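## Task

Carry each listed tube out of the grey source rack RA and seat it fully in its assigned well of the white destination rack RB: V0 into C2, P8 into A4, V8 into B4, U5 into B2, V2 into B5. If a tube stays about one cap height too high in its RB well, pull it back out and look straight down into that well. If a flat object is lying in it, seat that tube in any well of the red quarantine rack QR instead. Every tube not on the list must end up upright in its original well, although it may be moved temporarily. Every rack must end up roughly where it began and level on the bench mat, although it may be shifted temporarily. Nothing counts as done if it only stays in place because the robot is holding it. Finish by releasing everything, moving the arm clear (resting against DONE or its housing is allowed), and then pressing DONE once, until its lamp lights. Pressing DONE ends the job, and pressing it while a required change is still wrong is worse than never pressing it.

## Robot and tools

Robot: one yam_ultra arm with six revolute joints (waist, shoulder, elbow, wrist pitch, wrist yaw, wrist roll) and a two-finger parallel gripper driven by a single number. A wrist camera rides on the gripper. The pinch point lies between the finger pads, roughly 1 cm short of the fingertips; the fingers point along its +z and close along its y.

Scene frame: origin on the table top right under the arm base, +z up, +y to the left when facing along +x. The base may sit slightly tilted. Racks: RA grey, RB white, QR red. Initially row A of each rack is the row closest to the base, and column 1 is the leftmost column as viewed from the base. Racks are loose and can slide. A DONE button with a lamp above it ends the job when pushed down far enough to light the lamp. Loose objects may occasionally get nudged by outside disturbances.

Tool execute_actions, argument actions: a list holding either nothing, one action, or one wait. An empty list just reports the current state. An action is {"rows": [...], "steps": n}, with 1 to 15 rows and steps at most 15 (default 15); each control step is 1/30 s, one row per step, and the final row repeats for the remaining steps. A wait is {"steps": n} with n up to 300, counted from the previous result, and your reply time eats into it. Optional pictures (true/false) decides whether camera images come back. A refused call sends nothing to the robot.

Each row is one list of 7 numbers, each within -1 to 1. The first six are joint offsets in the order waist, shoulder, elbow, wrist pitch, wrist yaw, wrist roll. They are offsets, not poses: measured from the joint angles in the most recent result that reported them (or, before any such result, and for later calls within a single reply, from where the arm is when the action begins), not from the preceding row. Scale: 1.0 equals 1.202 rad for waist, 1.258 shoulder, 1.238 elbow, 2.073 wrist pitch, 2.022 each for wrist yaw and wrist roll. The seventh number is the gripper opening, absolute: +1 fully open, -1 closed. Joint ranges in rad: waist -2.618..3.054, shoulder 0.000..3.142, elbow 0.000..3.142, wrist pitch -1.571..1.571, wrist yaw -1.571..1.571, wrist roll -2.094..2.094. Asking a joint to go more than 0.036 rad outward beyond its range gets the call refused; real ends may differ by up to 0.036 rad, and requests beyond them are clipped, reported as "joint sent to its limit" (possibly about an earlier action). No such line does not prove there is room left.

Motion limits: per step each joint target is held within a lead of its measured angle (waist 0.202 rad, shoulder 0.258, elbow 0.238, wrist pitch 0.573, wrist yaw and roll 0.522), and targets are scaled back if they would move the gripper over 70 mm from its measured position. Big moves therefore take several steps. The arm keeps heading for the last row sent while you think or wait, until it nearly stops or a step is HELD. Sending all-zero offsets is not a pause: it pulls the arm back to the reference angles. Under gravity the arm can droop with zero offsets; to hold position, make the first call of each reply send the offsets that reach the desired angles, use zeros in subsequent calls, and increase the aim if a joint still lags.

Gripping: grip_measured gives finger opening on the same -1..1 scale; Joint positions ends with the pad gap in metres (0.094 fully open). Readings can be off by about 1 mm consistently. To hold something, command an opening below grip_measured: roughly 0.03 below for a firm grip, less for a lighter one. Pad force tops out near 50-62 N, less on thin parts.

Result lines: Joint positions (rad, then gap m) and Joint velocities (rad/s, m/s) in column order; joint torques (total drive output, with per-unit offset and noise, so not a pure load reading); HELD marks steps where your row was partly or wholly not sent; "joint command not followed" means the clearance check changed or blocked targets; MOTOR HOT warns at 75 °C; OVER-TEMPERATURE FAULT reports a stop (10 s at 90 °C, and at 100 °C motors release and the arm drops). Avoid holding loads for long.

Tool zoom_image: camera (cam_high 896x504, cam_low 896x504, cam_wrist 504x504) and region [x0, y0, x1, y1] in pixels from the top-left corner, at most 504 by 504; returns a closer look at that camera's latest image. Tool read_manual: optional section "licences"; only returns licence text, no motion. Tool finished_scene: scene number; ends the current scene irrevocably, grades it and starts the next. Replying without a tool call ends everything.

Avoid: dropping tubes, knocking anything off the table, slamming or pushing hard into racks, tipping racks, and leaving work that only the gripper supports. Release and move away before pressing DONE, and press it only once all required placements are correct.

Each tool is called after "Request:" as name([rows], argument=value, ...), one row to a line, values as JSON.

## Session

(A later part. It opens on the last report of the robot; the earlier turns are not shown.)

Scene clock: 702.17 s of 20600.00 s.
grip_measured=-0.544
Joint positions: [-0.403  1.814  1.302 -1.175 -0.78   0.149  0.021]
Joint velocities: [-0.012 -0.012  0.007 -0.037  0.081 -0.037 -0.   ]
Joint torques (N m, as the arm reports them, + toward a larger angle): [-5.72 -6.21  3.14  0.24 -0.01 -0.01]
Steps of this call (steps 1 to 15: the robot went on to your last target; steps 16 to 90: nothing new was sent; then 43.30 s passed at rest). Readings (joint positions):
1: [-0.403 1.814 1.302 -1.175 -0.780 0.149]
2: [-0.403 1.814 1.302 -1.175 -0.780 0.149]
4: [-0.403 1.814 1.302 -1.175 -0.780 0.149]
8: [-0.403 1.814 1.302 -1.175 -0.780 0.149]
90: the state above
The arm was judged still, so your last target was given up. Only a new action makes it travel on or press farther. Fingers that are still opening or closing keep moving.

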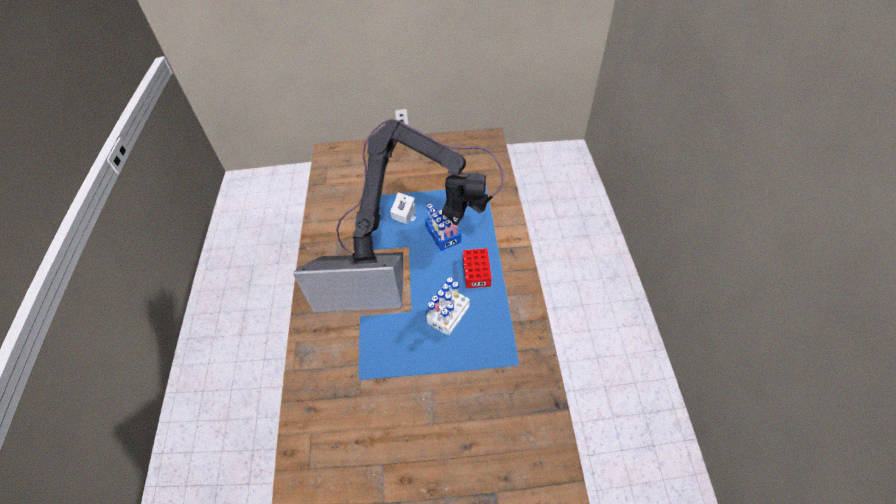

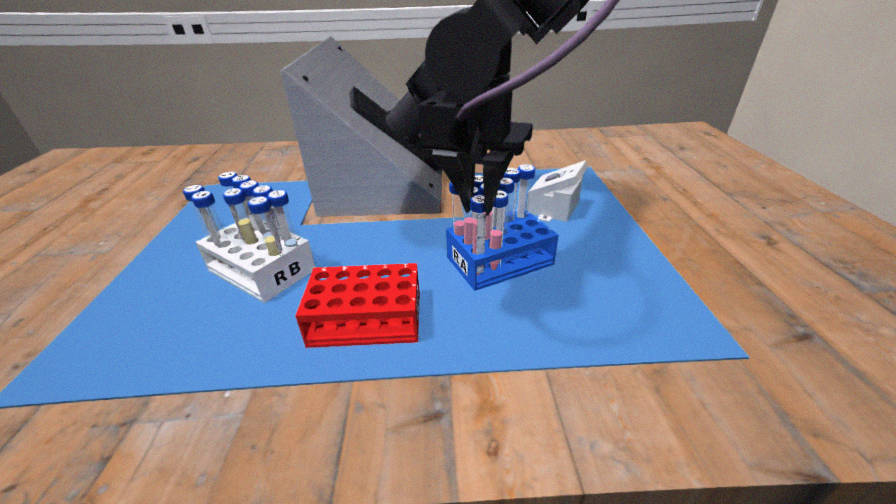

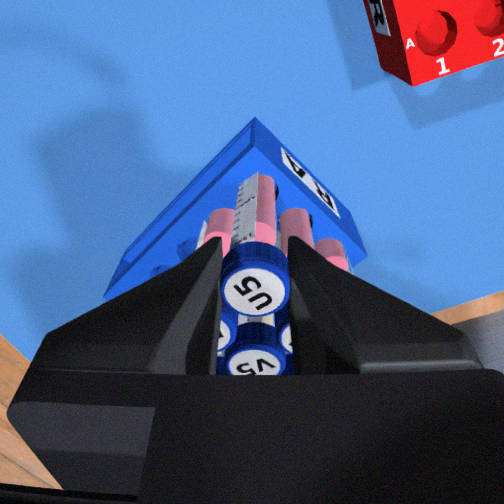

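Request:
execute_actions([
  {"rows":[[0,0,0.004,-0.008,0.001,0,-0.57],[-0.004,0.001,0.010,-0.016,0.002,0,-0.57],[-0.009,0.002,0.017,-0.022,0.003,0,-0.57],[-0.015,0.004,0.025,-0.028,0.004,0,-0.57],[-0.021,0.005,0.032,-0.033,0.005,0,-0.57],[-0.026,0.006,0.039,-0.039,0.006,0,-0.57],[-0.031,0.007,0.046,-0.044,0.006,0,-0.57],[-0.036,0.009,0.053,-0.049,0.007,0,-0.57],[-0.041,0.010,0.060,-0.054,0.008,0,-0.57],[-0.046,0.011,0.067,-0.060,0.008,0,-0.57],[-0.051,0.012,0.074,-0.065,0.009,0,-0.57],[-0.056,0.013,0.081,-0.070,0.009,0,-0.57],[-0.061,0.015,0.088,-0.075,0.010,0,-0.57],[-0.066,0.016,0.095,-0.080,0.010,0,-0.57],[-0.071,0.017,0.102,-0.085,0.011,0,-0.57]]},
], pictures=false)

Request:
execute_actions([
  {"rows":[[-0.028,0.005,0.036,-0.030,0.005,0,-0.57],[-0.032,0.006,0.042,-0.035,0.005,0,-0.57],[-0.036,0.007,0.048,-0.040,0.006,0,-0.57],[-0.040,0.008,0.054,-0.045,0.006,0,-0.57],[-0.044,0.009,0.060,-0.050,0.007,0,-0.57],[-0.048,0.010,0.066,-0.055,0.007,0,-0.57],[-0.052,0.011,0.072,-0.060,0.008,0,-0.57],[-0.056,0.012,0.078,-0.065,0.008,0,-0.57],[-0.060,0.013,0.084,-0.070,0.009,0,-0.57],[-0.064,0.014,0.090,-0.075,0.009,0,-0.57],[-0.068,0.015,0.096,-0.080,0.010,0,-0.57],[-0.072,0.016,0.102,-0.084,0.010,0,-0.57],[-0.076,0.017,0.107,-0.087,0.011,0,-0.57],[-0.079,0.018,0.111,-0.089,0.011,0,-0.57],[-0.081,0.018,0.114,-0.090,0.011,0,-0.57]]},
])

Request:
execute_actions([
  {"steps":12},
])

Scene clock: 796.60 s of 20600.00 s.
grip_measured=-0.544
Joint positions: [-0.456  1.825  1.388 -1.297 -0.766  0.149  0.021]
Joint velocities: [-0.164  0.071  0.232 -0.388 -0.066 -0.007 -0.   ]
Joint torques (N m, as the arm reports them, + toward a larger angle): [-7.48 -4.17  5.9   0.23  0.08  0.03]
Steps of this call (steps 1 to 90: nothing new was sent; then 90.93 s passed at rest; steps 91 to 105: all 15 steps of this action). Readings (joint positions):
91: [-0.403 1.814 1.302 -1.175 -0.780 0.149]
92: [-0.403 1.814 1.302 -1.178 -0.780 0.149]
94: [-0.403 1.814 1.302 -1.188 -0.780 0.149]
98: [-0.412 1.819 1.327 -1.216 -0.773 0.149]
105: the state above

Scene clock: 797.10 s of 20600.00 s.
grip_measured=-0.544
Joint positions: [-0.524  1.837  1.497 -1.444 -0.757  0.149  0.021]
Joint velocities: [-0.12   0.037  0.139 -0.198  0.007  0.007 -0.   ]
Joint torques (N m, as the arm reports them, + toward a larger angle): [-7.39 -3.74  5.92  0.11  0.1   0.01]
Steps of this call (steps 1 to 15: all 15 steps of this action). Readings (joint positions):
1: [-0.461 1.825 1.396 -1.308 -0.766 0.149]
2: [-0.465 1.825 1.403 -1.317 -0.765 0.149]
4: [-0.473 1.825 1.418 -1.337 -0.765 0.149]
8: [-0.491 1.825 1.448 -1.378 -0.763 0.149]
15: the state above

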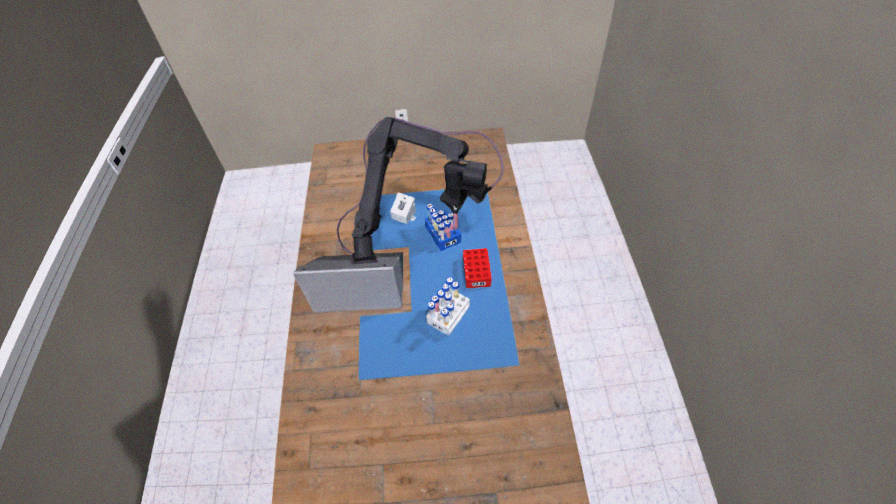

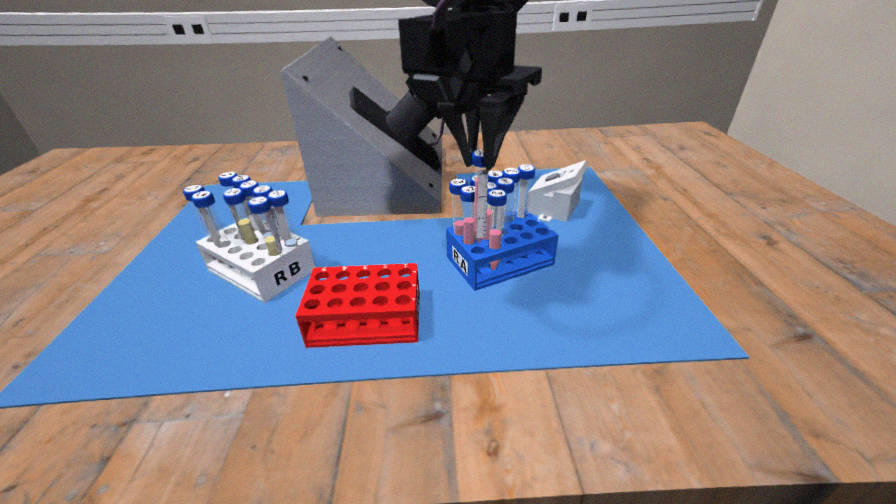

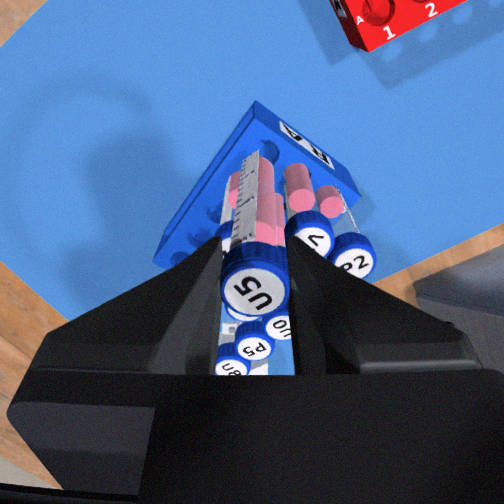

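Scene clock: 797.50 s of 20600.00 s.
grip_measured=-0.544
Joint positions: [-0.532  1.838  1.505 -1.471 -0.754  0.149  0.021]
Joint velocities: [ 0.012  0.007 -0.012 -0.022 -0.095  0.037 -0.   ]
Joint torques (N m, as the arm reports them, + toward a larger angle): [-7.27 -3.67  5.83  0.14  0.09  0.01]
Steps of this call (steps 1 to 12: the robot went on to your last target). Readings (joint positions):
1: [-0.528 1.838 1.501 -1.449 -0.756 0.149]
2: [-0.531 1.838 1.503 -1.453 -0.755 0.149]
4: [-0.532 1.838 1.505 -1.460 -0.755 0.149]
8: [-0.532 1.838 1.505 -1.468 -0.754 0.149]
12: the state above

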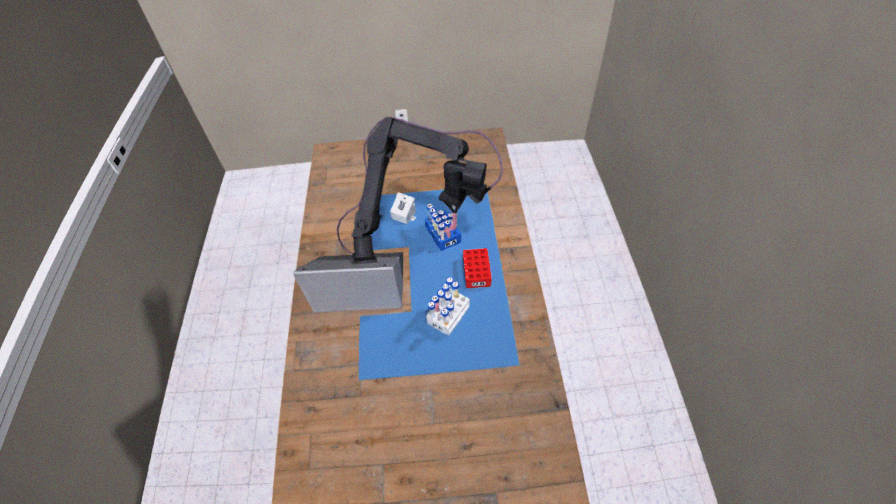

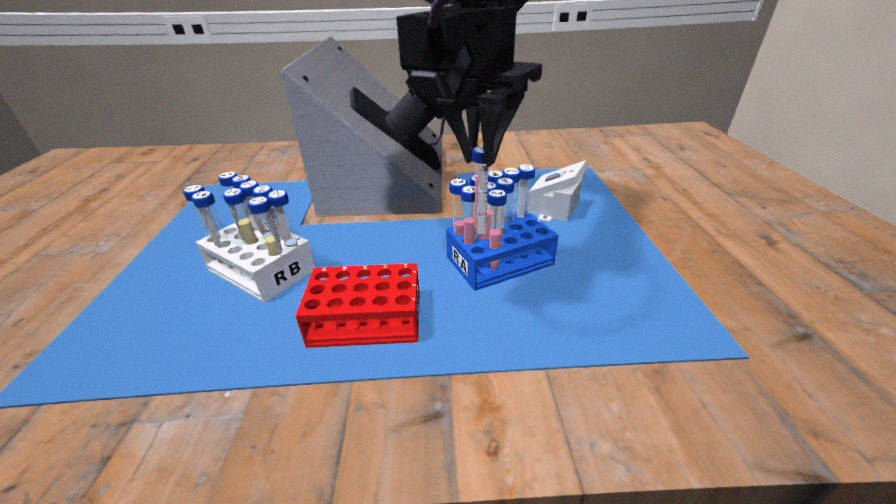

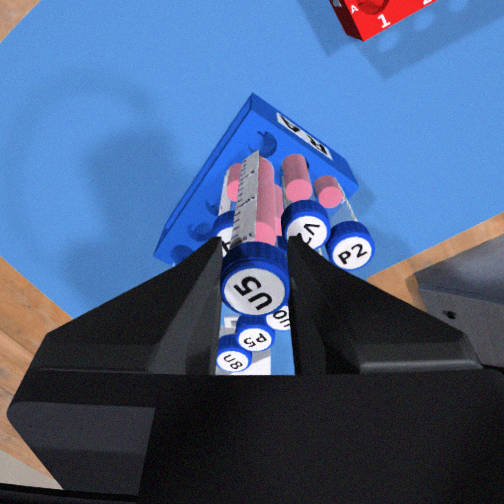

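Request:
execute_actions([
  {"rows":[[-0.004,0.005,0.005,0,0.002,0.004,-0.57],[-0.010,0.014,0.012,0,0.004,0.009,-0.57],[-0.018,0.028,0.021,0,0.006,0.015,-0.57],[-0.027,0.046,0.031,0.001,0.009,0.021,-0.57],[-0.038,0.066,0.043,0.001,0.011,0.027,-0.57],[-0.050,0.088,0.055,0.001,0.014,0.033,-0.57],[-0.062,0.110,0.068,0.001,0.016,0.039,-0.57],[-0.074,0.132,0.081,0.002,0.019,0.045,-0.57],[-0.086,0.154,0.093,0.002,0.021,0.051,-0.57],[-0.098,0.176,0.106,0.002,0.024,0.057,-0.57],[-0.110,0.198,0.119,0.002,0.026,0.063,-0.57],[-0.122,0.220,0.132,0.003,0.029,0.069,-0.57],[-0.134,0.242,0.144,0.003,0.031,0.075,-0.57],[-0.146,0.264,0.157,0.003,0.034,0.081,-0.57],[-0.158,0.286,0.170,0.003,0.036,0.087,-0.57]]},
], pictures=false)

Request:
execute_actions([
  {"rows":[[-0.052,0.085,0.060,0.001,0.019,0.036,-0.57],[-0.064,0.107,0.073,0.001,0.022,0.042,-0.57],[-0.076,0.129,0.086,0.001,0.024,0.048,-0.57],[-0.088,0.151,0.099,0.002,0.027,0.054,-0.57],[-0.100,0.173,0.112,0.002,0.029,0.060,-0.57],[-0.112,0.195,0.125,0.002,0.032,0.066,-0.57],[-0.124,0.217,0.138,0.002,0.034,0.072,-0.57],[-0.136,0.239,0.151,0.003,0.037,0.078,-0.57],[-0.148,0.261,0.164,0.003,0.039,0.084,-0.57],[-0.160,0.282,0.176,0.003,0.042,0.090,-0.57],[-0.172,0.301,0.188,0.004,0.044,0.096,-0.57],[-0.183,0.318,0.199,0.004,0.047,0.101,-0.57],[-0.193,0.332,0.210,0.004,0.050,0.105,-0.57],[-0.201,0.343,0.220,0.004,0.052,0.108,-0.57],[-0.207,0.350,0.227,0.004,0.054,0.110,-0.57]]},
], pictures=false)

Request:
execute_actions([
  {"steps":12},
])

Scene clock: 845.97 s of 20600.00 s.
grip_measured=-0.544
Joint positions: [-0.674  2.147  1.665 -1.471 -0.713  0.27   0.021]
Joint velocities: [-0.413  0.803  0.466  0.037  0.11   0.271 -0.   ]
Joint torques (N m, as the arm reports them, + toward a larger angle): [-8.5  -5.58  5.79  0.27  0.03  0.08]
Steps of this call (steps 1 to 30: the robot went on to your last target; steps 31 to 90: nothing new was sent; then 44.97 s passed at rest; steps 91 to 105: all 15 steps of this action). Readings (joint positions):
91: [-0.532 1.838 1.505 -1.473 -0.753 0.150]
92: [-0.532 1.839 1.505 -1.473 -0.753 0.152]
94: [-0.533 1.850 1.510 -1.475 -0.753 0.161]
98: [-0.563 1.937 1.561 -1.477 -0.747 0.193]
105: the state above

Scene clock: 846.47 s of 20600.00 s.
grip_measured=-0.544
Joint positions: [-0.886  2.569  1.899 -1.465 -0.634  0.45   0.021]
Joint velocities: [-0.354  0.476  0.3    0.022  0.183  0.242 -0.001]
Joint torques (N m, as the arm reports them, + toward a larger angle): [-8.25 -8.64  6.39  0.16  0.04  0.05]
Steps of this call (steps 1 to 15: all 15 steps of this action). Readings (joint positions):
1: [-0.688 2.179 1.683 -1.473 -0.707 0.283]
2: [-0.702 2.211 1.703 -1.473 -0.702 0.296]
4: [-0.730 2.277 1.739 -1.471 -0.693 0.321]
8: [-0.786 2.399 1.800 -1.468 -0.671 0.370]
15: the state above

Scene clock: 846.87 s of 20600.00 s.
grip_measured=-0.544
Joint positions: [-0.915  2.596  1.921 -1.462 -0.614  0.485  0.021]
Joint velocities: [-0.012 -0.007  0.002  0.007 -0.051  0.022  0.   ]
Joint torques (N m, as the arm reports them, + toward a larger angle): [-7.56 -8.72  6.36  0.19  0.11  0.06]
Steps of this call (steps 1 to 12: the robot went on to your last target). Readings (joint positions):
1: [-0.897 2.582 1.907 -1.463 -0.628 0.458]
2: [-0.906 2.591 1.910 -1.462 -0.624 0.464]
4: [-0.915 2.596 1.911 -1.462 -0.617 0.473]
8: [-0.915 2.596 1.920 -1.462 -0.614 0.482]
12: the state above

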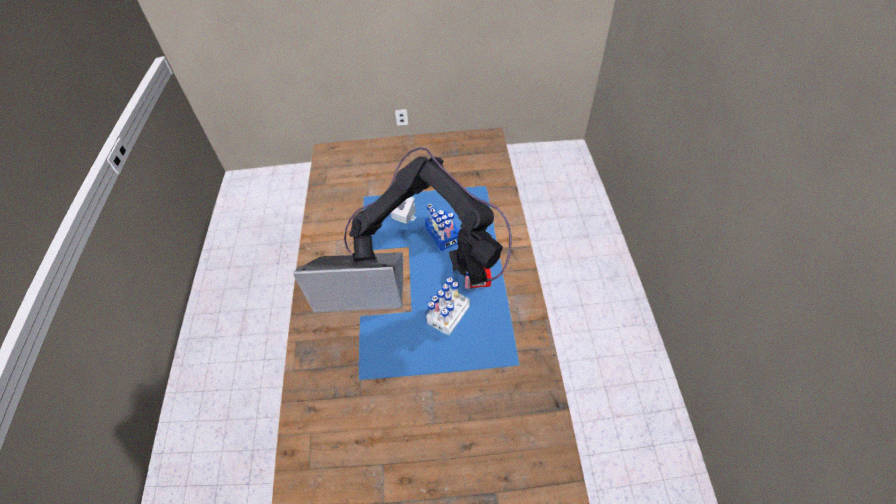

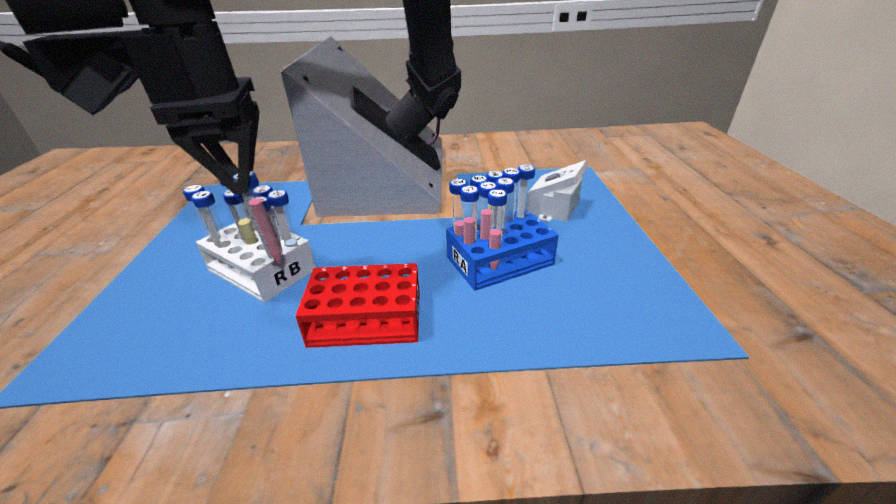

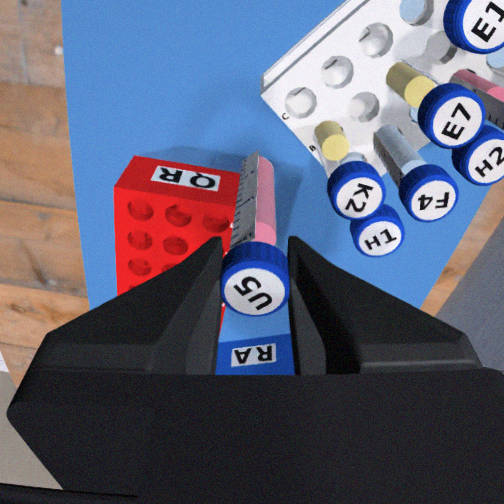

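Request:
execute_actions([
  {"rows":[[-0.012,0.001,0,0.003,0.005,0,-0.57],[-0.023,0.003,0,0.006,0.010,0,-0.57],[-0.034,0.006,0,0.009,0.015,0,-0.57],[-0.045,0.011,0,0.012,0.020,0,-0.57],[-0.056,0.017,0,0.014,0.024,0,-0.57],[-0.067,0.023,0,0.016,0.028,0,-0.57],[-0.077,0.029,0,0.018,0.031,0,-0.57],[-0.087,0.035,0,0.019,0.034,0,-0.57],[-0.096,0.040,0,0.020,0.036,0,-0.57],[-0.103,0.045,0,0.021,0.037,0,-0.57],[-0.108,0.048,0,0.021,0.038,0,-0.57],[-0.111,0.050,0,0.021,0.038,0,-0.57]],"steps":15},
])

Request:
execute_actions([
  {"rows":[[-0.012,-0.012,-0.010,0.006,0.005,-0.002,-0.57],[-0.014,-0.022,-0.022,0.009,0.006,-0.004,-0.57],[-0.016,-0.030,-0.035,0.012,0.007,-0.006,-0.57],[-0.018,-0.038,-0.048,0.015,0.007,-0.008,-0.57],[-0.020,-0.046,-0.061,0.018,0.008,-0.009,-0.57],[-0.022,-0.054,-0.074,0.021,0.008,-0.010,-0.57],[-0.024,-0.062,-0.087,0.024,0.009,-0.011,-0.57],[-0.026,-0.070,-0.100,0.027,0.009,-0.012,-0.57],[-0.028,-0.078,-0.113,0.030,0.010,-0.013,-0.57],[-0.029,-0.085,-0.125,0.032,0.010,-0.014,-0.57],[-0.030,-0.091,-0.136,0.034,0.011,-0.015,-0.57],[-0.031,-0.096,-0.145,0.035,0.011,-0.015,-0.57],[-0.031,-0.100,-0.151,0.035,0.011,-0.015,-0.57]],"steps":15},
], pictures=false)

Request:
execute_actions([
  {"steps":10},
])

Request:
zoom_image(camera="cam_wrist", region=[150, 40, 350, 240])

Scene clock: 896.90 s of 20600.00 s.
grip_measured=-0.544
Joint positions: [-1.045  2.662  1.921 -1.431 -0.551  0.488  0.021]
Joint velocities: [-0.085  0.066  0.017 -0.037  0.125  0.081  0.   ]
Joint torques (N m, as the arm reports them, + toward a larger angle): [-6.07 -9.02  4.9   0.34  0.   -0.02]
Steps of this call (steps 1 to 30: the robot went on to your last target; steps 31 to 90: nothing new was sent; then 46.53 s passed at rest; steps 91 to 105: all 15 steps of this action). Readings (joint positions):
91: [-0.915 2.596 1.921 -1.462 -0.614 0.488]
92: [-0.915 2.596 1.921 -1.462 -0.613 0.488]
94: [-0.919 2.596 1.921 -1.460 -0.607 0.488]
98: [-0.959 2.611 1.921 -1.449 -0.588 0.488]
105: the state above

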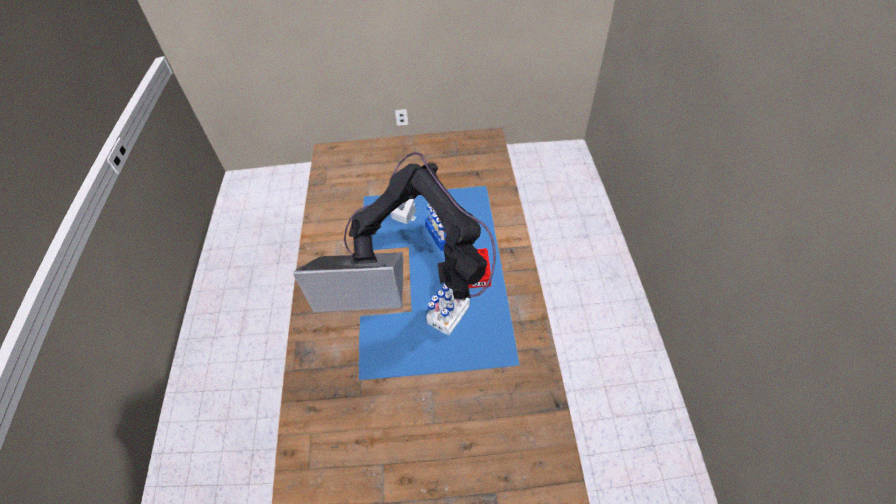

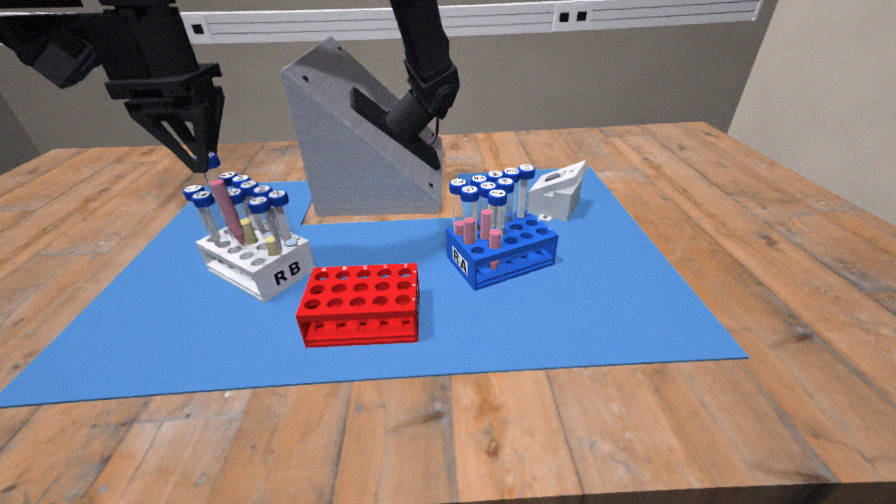

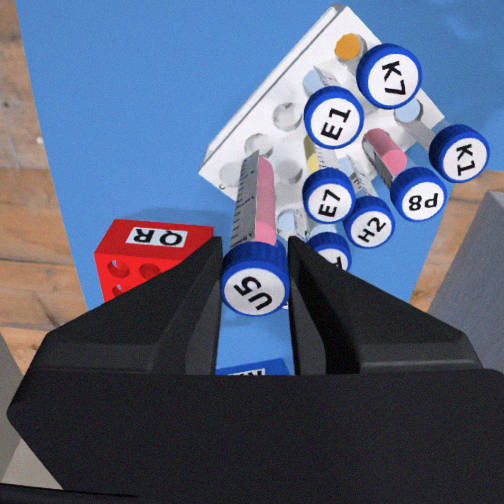

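Scene clock: 897.40 s of 20600.00 s.
grip_measured=-0.544
Joint positions: [-1.061  2.557  1.75  -1.384 -0.541  0.466  0.021]
Joint velocities: [-0.032 -0.085 -0.09  -0.007 -0.007 -0.007 -0.001]
Joint torques (N m, as the arm reports them, + toward a larger angle): [-7.4  -8.88  4.35  0.46  0.06 -0.05]
Steps of this call (steps 1 to 15: all 15 steps of this action). Readings (joint positions):
1: [-1.047 2.662 1.920 -1.429 -0.549 0.488]
2: [-1.047 2.661 1.917 -1.427 -0.549 0.487]
4: [-1.047 2.650 1.898 -1.418 -0.549 0.484]
8: [-1.049 2.613 1.835 -1.404 -0.547 0.477]
15: the state above

Scene clock: 897.73 s of 20600.00 s.
grip_measured=-0.544
Joint positions: [-1.062  2.556  1.746 -1.371 -0.54   0.463  0.021]
Joint velocities: [-0.012  0.007 -0.017  0.051  0.051 -0.022  0.001]
Joint torques (N m, as the arm reports them, + toward a larger angle): [-7.43 -9.19  4.11  0.42  0.11 -0.02]
Steps of this call (steps 1 to 10: the robot went on to your last target). Readings (joint positions):
1: [-1.062 2.556 1.748 -1.383 -0.541 0.465]
2: [-1.062 2.556 1.747 -1.381 -0.541 0.465]
4: [-1.062 2.556 1.747 -1.377 -0.540 0.464]
8: [-1.062 2.556 1.746 -1.372 -0.540 0.463]
10: the state above

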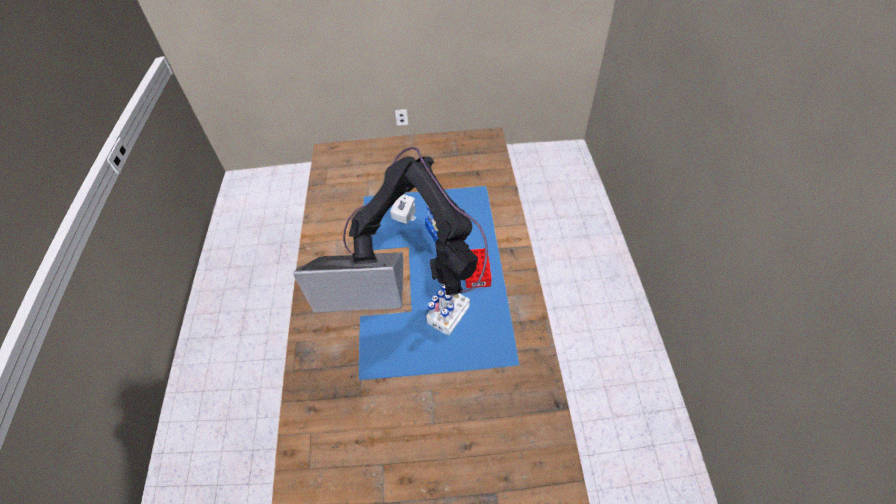

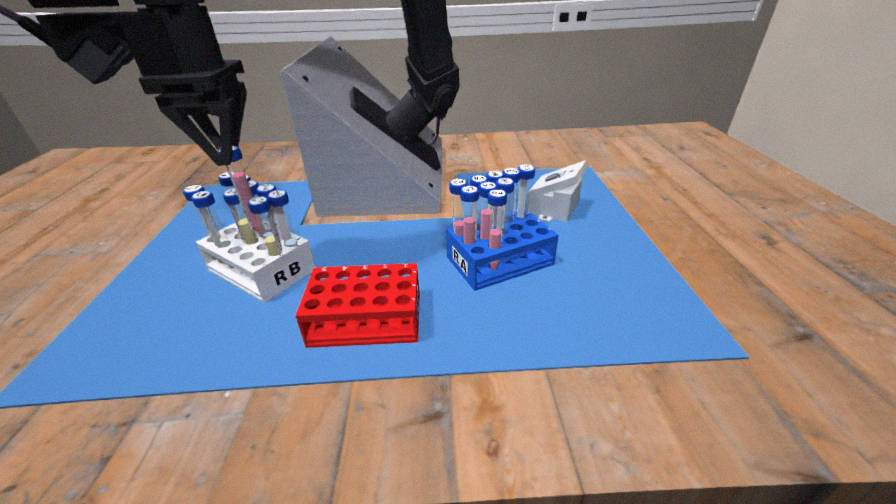

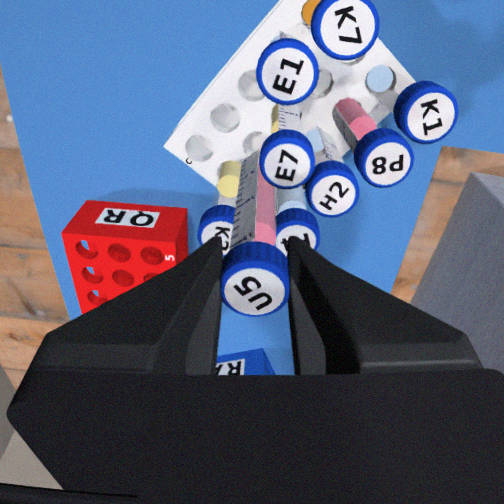

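Region (150, 40, 350, 240) of cam_wrist's 504x504 image, scaled by 2.520, with more detail than that image has.

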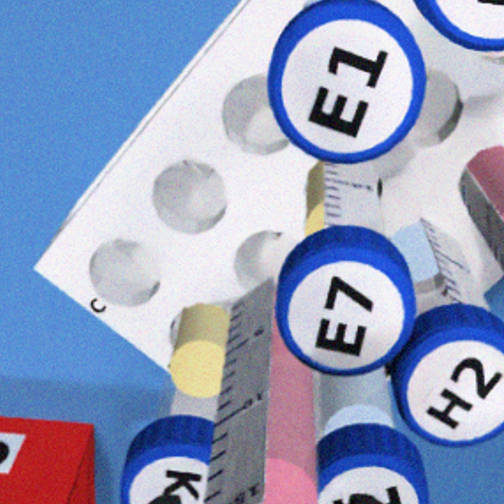

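Request:
execute_actions([
  {"rows":[[0,0,0,0.006,-0.002,0.003,-0.57],[0,0,-0.003,0.011,-0.004,0.005,-0.57],[0.002,0,-0.008,0.015,-0.005,0.007,-0.57],[0.004,0,-0.014,0.019,-0.006,0.008,-0.57],[0.006,0,-0.019,0.022,-0.006,0.009,-0.57],[0.008,0,-0.024,0.025,-0.007,0.010,-0.57],[0.010,0,-0.029,0.028,-0.007,0.011,-0.57],[0.012,0,-0.034,0.031,-0.008,0.012,-0.57],[0.014,0,-0.039,0.034,-0.008,0.013,-0.57],[0.016,0,-0.044,0.037,-0.009,0.014,-0.57],[0.018,0,-0.049,0.040,-0.009,0.015,-0.57],[0.020,0,-0.054,0.043,-0.010,0.016,-0.57],[0.022,0,-0.059,0.046,-0.010,0.017,-0.57],[0.024,0,-0.064,0.049,-0.010,0.017,-0.57],[0.026,0,-0.069,0.052,-0.011,0.018,-0.57]]},
])

Request:
execute_actions([
  {"rows":[[0.007,0,-0.025,0.022,-0.006,0.009,-0.57],[0.009,0,-0.030,0.025,-0.007,0.010,-0.57],[0.011,0,-0.035,0.028,-0.007,0.011,-0.57],[0.013,0,-0.040,0.031,-0.008,0.012,-0.57],[0.015,0,-0.045,0.034,-0.008,0.013,-0.57],[0.017,0,-0.050,0.037,-0.009,0.014,-0.57],[0.019,0,-0.055,0.040,-0.009,0.015,-0.57],[0.021,0,-0.059,0.043,-0.010,0.016,-0.57],[0.023,0,-0.063,0.046,-0.010,0.017,-0.57],[0.025,0,-0.067,0.049,-0.010,0.017,-0.57],[0.027,0,-0.071,0.052,-0.011,0.018,-0.57],[0.028,0,-0.075,0.055,-0.011,0.018,-0.57],[0.029,0,-0.078,0.057,-0.011,0.018,-0.57],[0.030,0,-0.081,0.058,-0.011,0.018,-0.57],[0.031,0,-0.083,0.058,-0.011,0.018,-0.57]]},
], pictures=false)

Request:
execute_actions([
  {"steps":10},
])

Scene clock: 937.37 s of 20600.00 s.
grip_measured=-0.544
Joint positions: [-1.033  2.556  1.683 -1.301 -0.552  0.487  0.021]
Joint velocities: [ 0.046 -0.022 -0.188  0.139 -0.007  0.051  0.   ]
Joint torques (N m, as the arm reports them, + toward a larger angle): [-6.13 -7.76  4.01  0.37 -0.09  0.04]
Steps of this call (steps 1 to 30: the robot went on to your last target; steps 31 to 90: nothing new was sent; then 36.13 s passed at rest; steps 91 to 105: all 15 steps of this action). Readings (joint positions):
91: [-1.062 2.556 1.746 -1.370 -0.540 0.463]
92: [-1.062 2.556 1.746 -1.369 -0.540 0.464]
94: [-1.062 2.556 1.746 -1.363 -0.541 0.467]
98: [-1.055 2.556 1.730 -1.339 -0.545 0.474]
105: the state above

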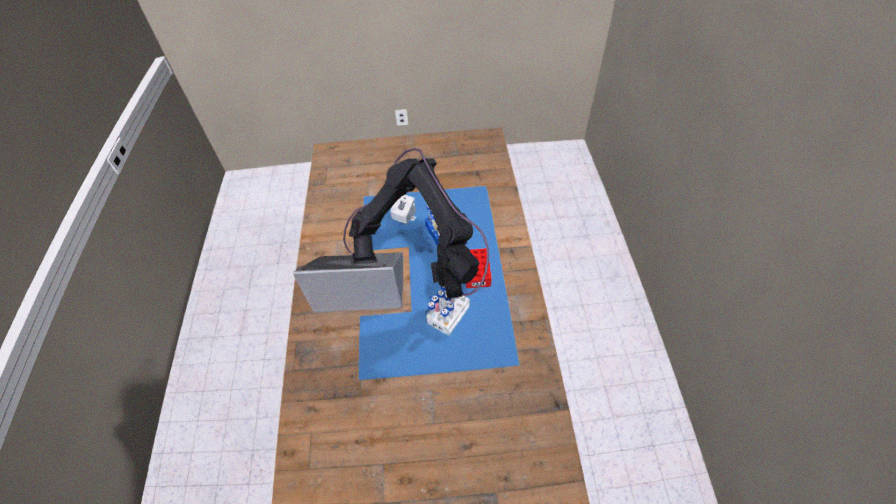

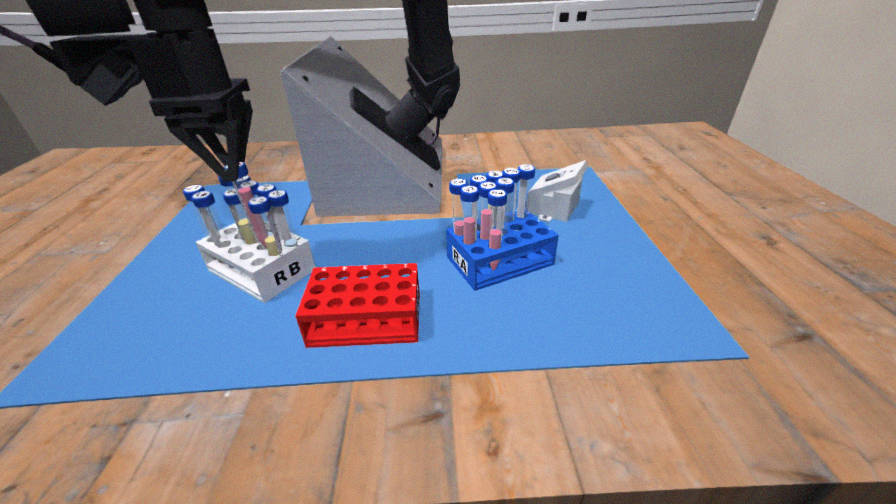

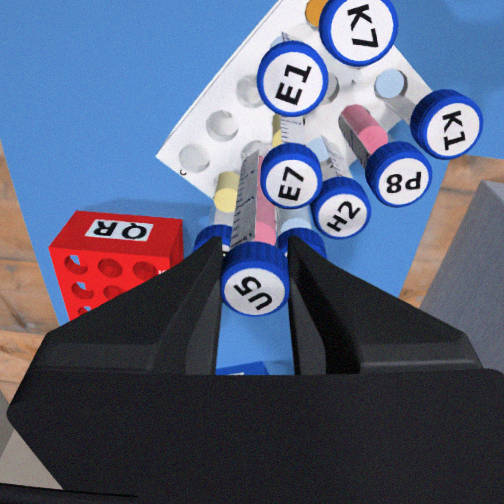

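Scene clock: 937.87 s of 20600.00 s.
grip_measured=-0.544
Joint positions: [-0.998  2.556  1.601 -1.196 -0.569  0.516  0.021]
Joint velocities: [ 0.032 -0.002 -0.066 -0.007  0.007 -0.022 -0.001]
Joint torques (N m, as the arm reports them, + toward a larger angle): [-6.09 -7.78  3.83  0.28 -0.04  0.02]
Steps of this call (steps 1 to 15: all 15 steps of this action). Readings (joint positions):
1: [-1.031 2.556 1.677 -1.294 -0.553 0.490]
2: [-1.028 2.556 1.670 -1.288 -0.554 0.492]
4: [-1.022 2.556 1.657 -1.274 -0.557 0.497]
8: [-1.012 2.556 1.635 -1.241 -0.563 0.506]
15: the state above

Scene clock: 938.20 s of 20600.00 s.
grip_measured=-0.544
Joint positions: [-0.998  2.556  1.601 -1.193 -0.569  0.519  0.021]
Joint velocities: [ 0.012  0.002 -0.002  0.007  0.007 -0.007  0.   ]
Joint torques (N m, as the arm reports them, + toward a larger angle): [-5.94 -7.91  3.52  0.37 -0.09  0.05]
Steps of this call (steps 1 to 10: the robot went on to your last target). Readings (joint positions):
1: [-0.998 2.556 1.601 -1.196 -0.569 0.516]
2: [-0.998 2.556 1.601 -1.194 -0.569 0.517]
4: [-0.998 2.556 1.601 -1.193 -0.569 0.518]
8: [-0.998 2.556 1.601 -1.193 -0.569 0.518]
10: the state above

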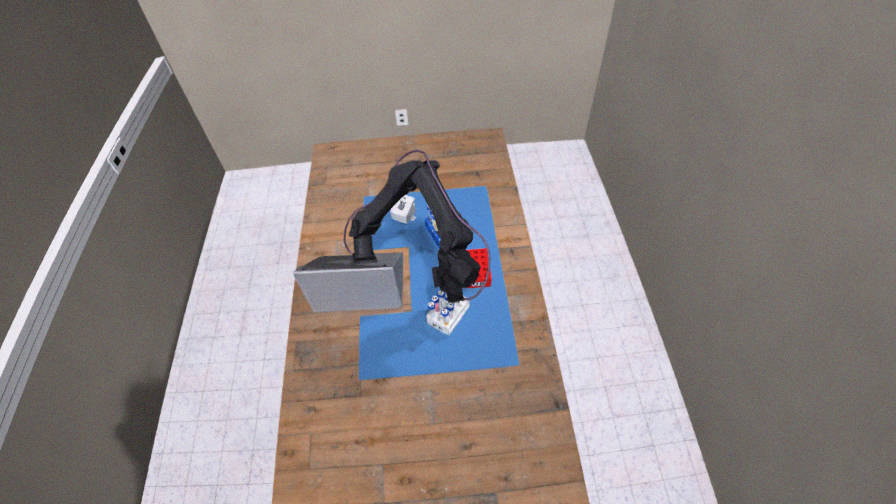

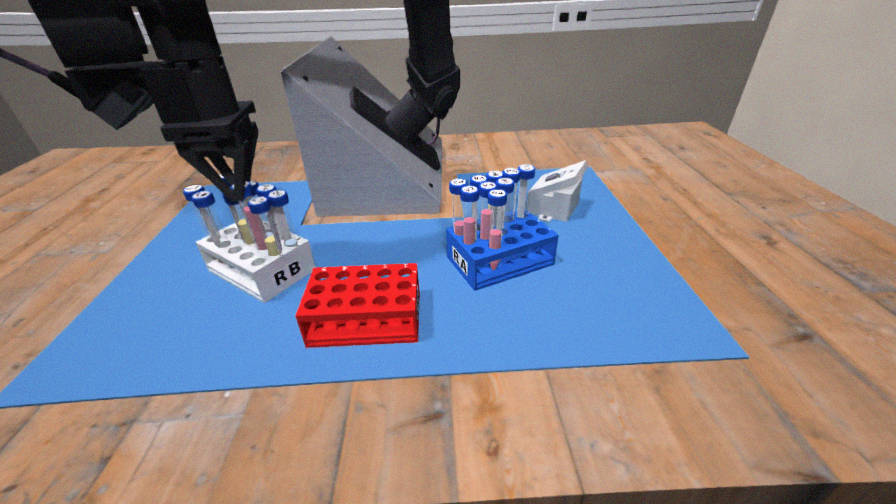

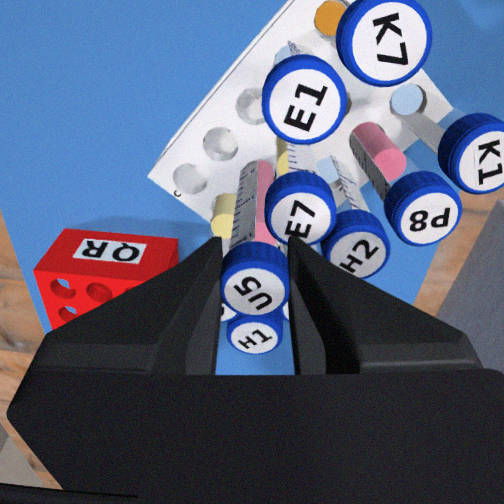

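Request:
execute_actions([
  {"rows":[[0,0,0,0,0,0,-0.555],[0,0,0,0,0,0,-0.545],[0,0,0,0,0,0,-0.538],[0,0,0,0,0,0,-0.532],[0,0,0,0,0,0,-0.526],[0,0,0,0,0,0,-0.52],[0,0,0,0,0,0,-0.51],[0,0,0,0,0,0,-0.50],[0,0,0,0,0,0,-0.49],[0,0,0,0,0,0,-0.48]],"steps":15},
])

Request:
zoom_image(camera="cam_low", region=[170, 130, 330, 290])

Scene clock: 949.53 s of 20600.00 s.
grip_measured=-0.482
Joint positions: [-0.998  2.556  1.601 -1.193 -0.569  0.519  0.024]
Joint velocities: [-0.002 -0.002 -0.022 -0.037 -0.095 -0.081 -0.   ]
Joint torques (N m, as the arm reports them, + toward a larger angle): [-6.08 -7.79  4.88  0.24 -0.03  0.01]
Steps of this call (steps 1 to 15: the robot went on to your last target; steps 16 to 90: nothing new was sent; then 7.83 s passed at rest; steps 91 to 105: all 15 steps of this action). Readings (joint positions):
91: [-0.998 2.556 1.601 -1.193 -0.569 0.519]
92: [-0.998 2.556 1.601 -1.193 -0.569 0.519]
94: [-0.998 2.556 1.601 -1.193 -0.569 0.519]
98: [-0.998 2.556 1.601 -1.193 -0.569 0.519]
105: the state above

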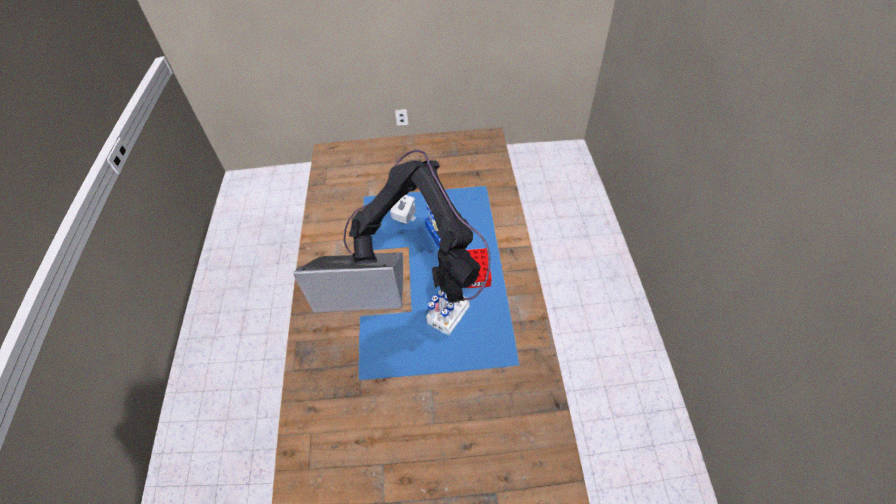

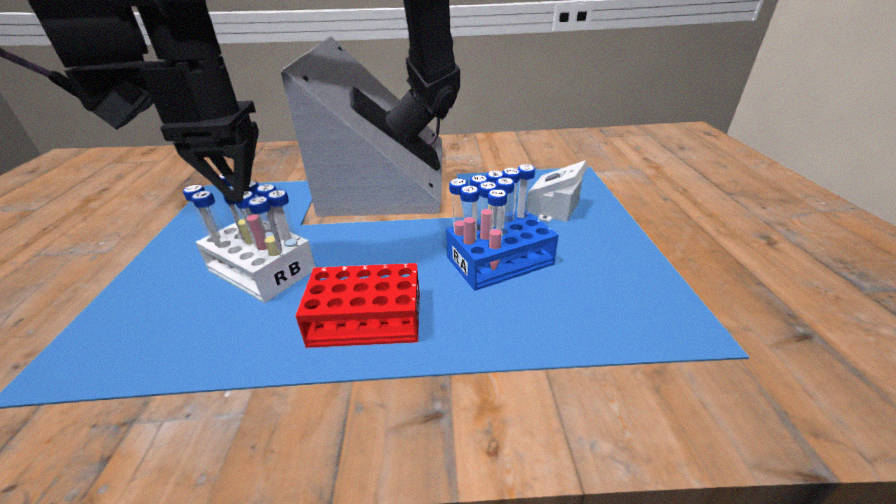

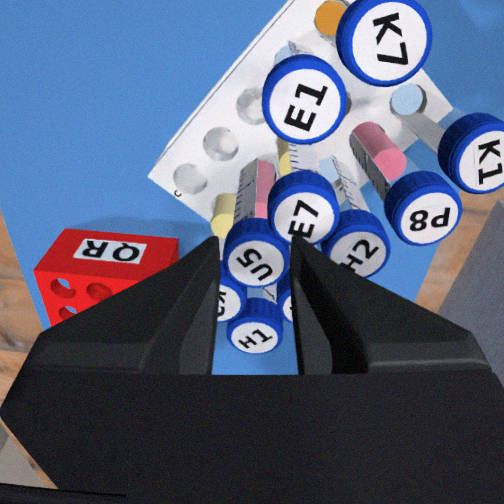

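Region (170, 130, 330, 290) of cam_low's 896x504 image, scaled by 3.150, with more detail than that image has.

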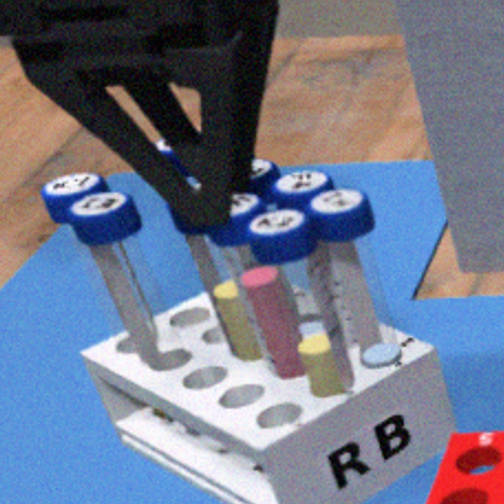

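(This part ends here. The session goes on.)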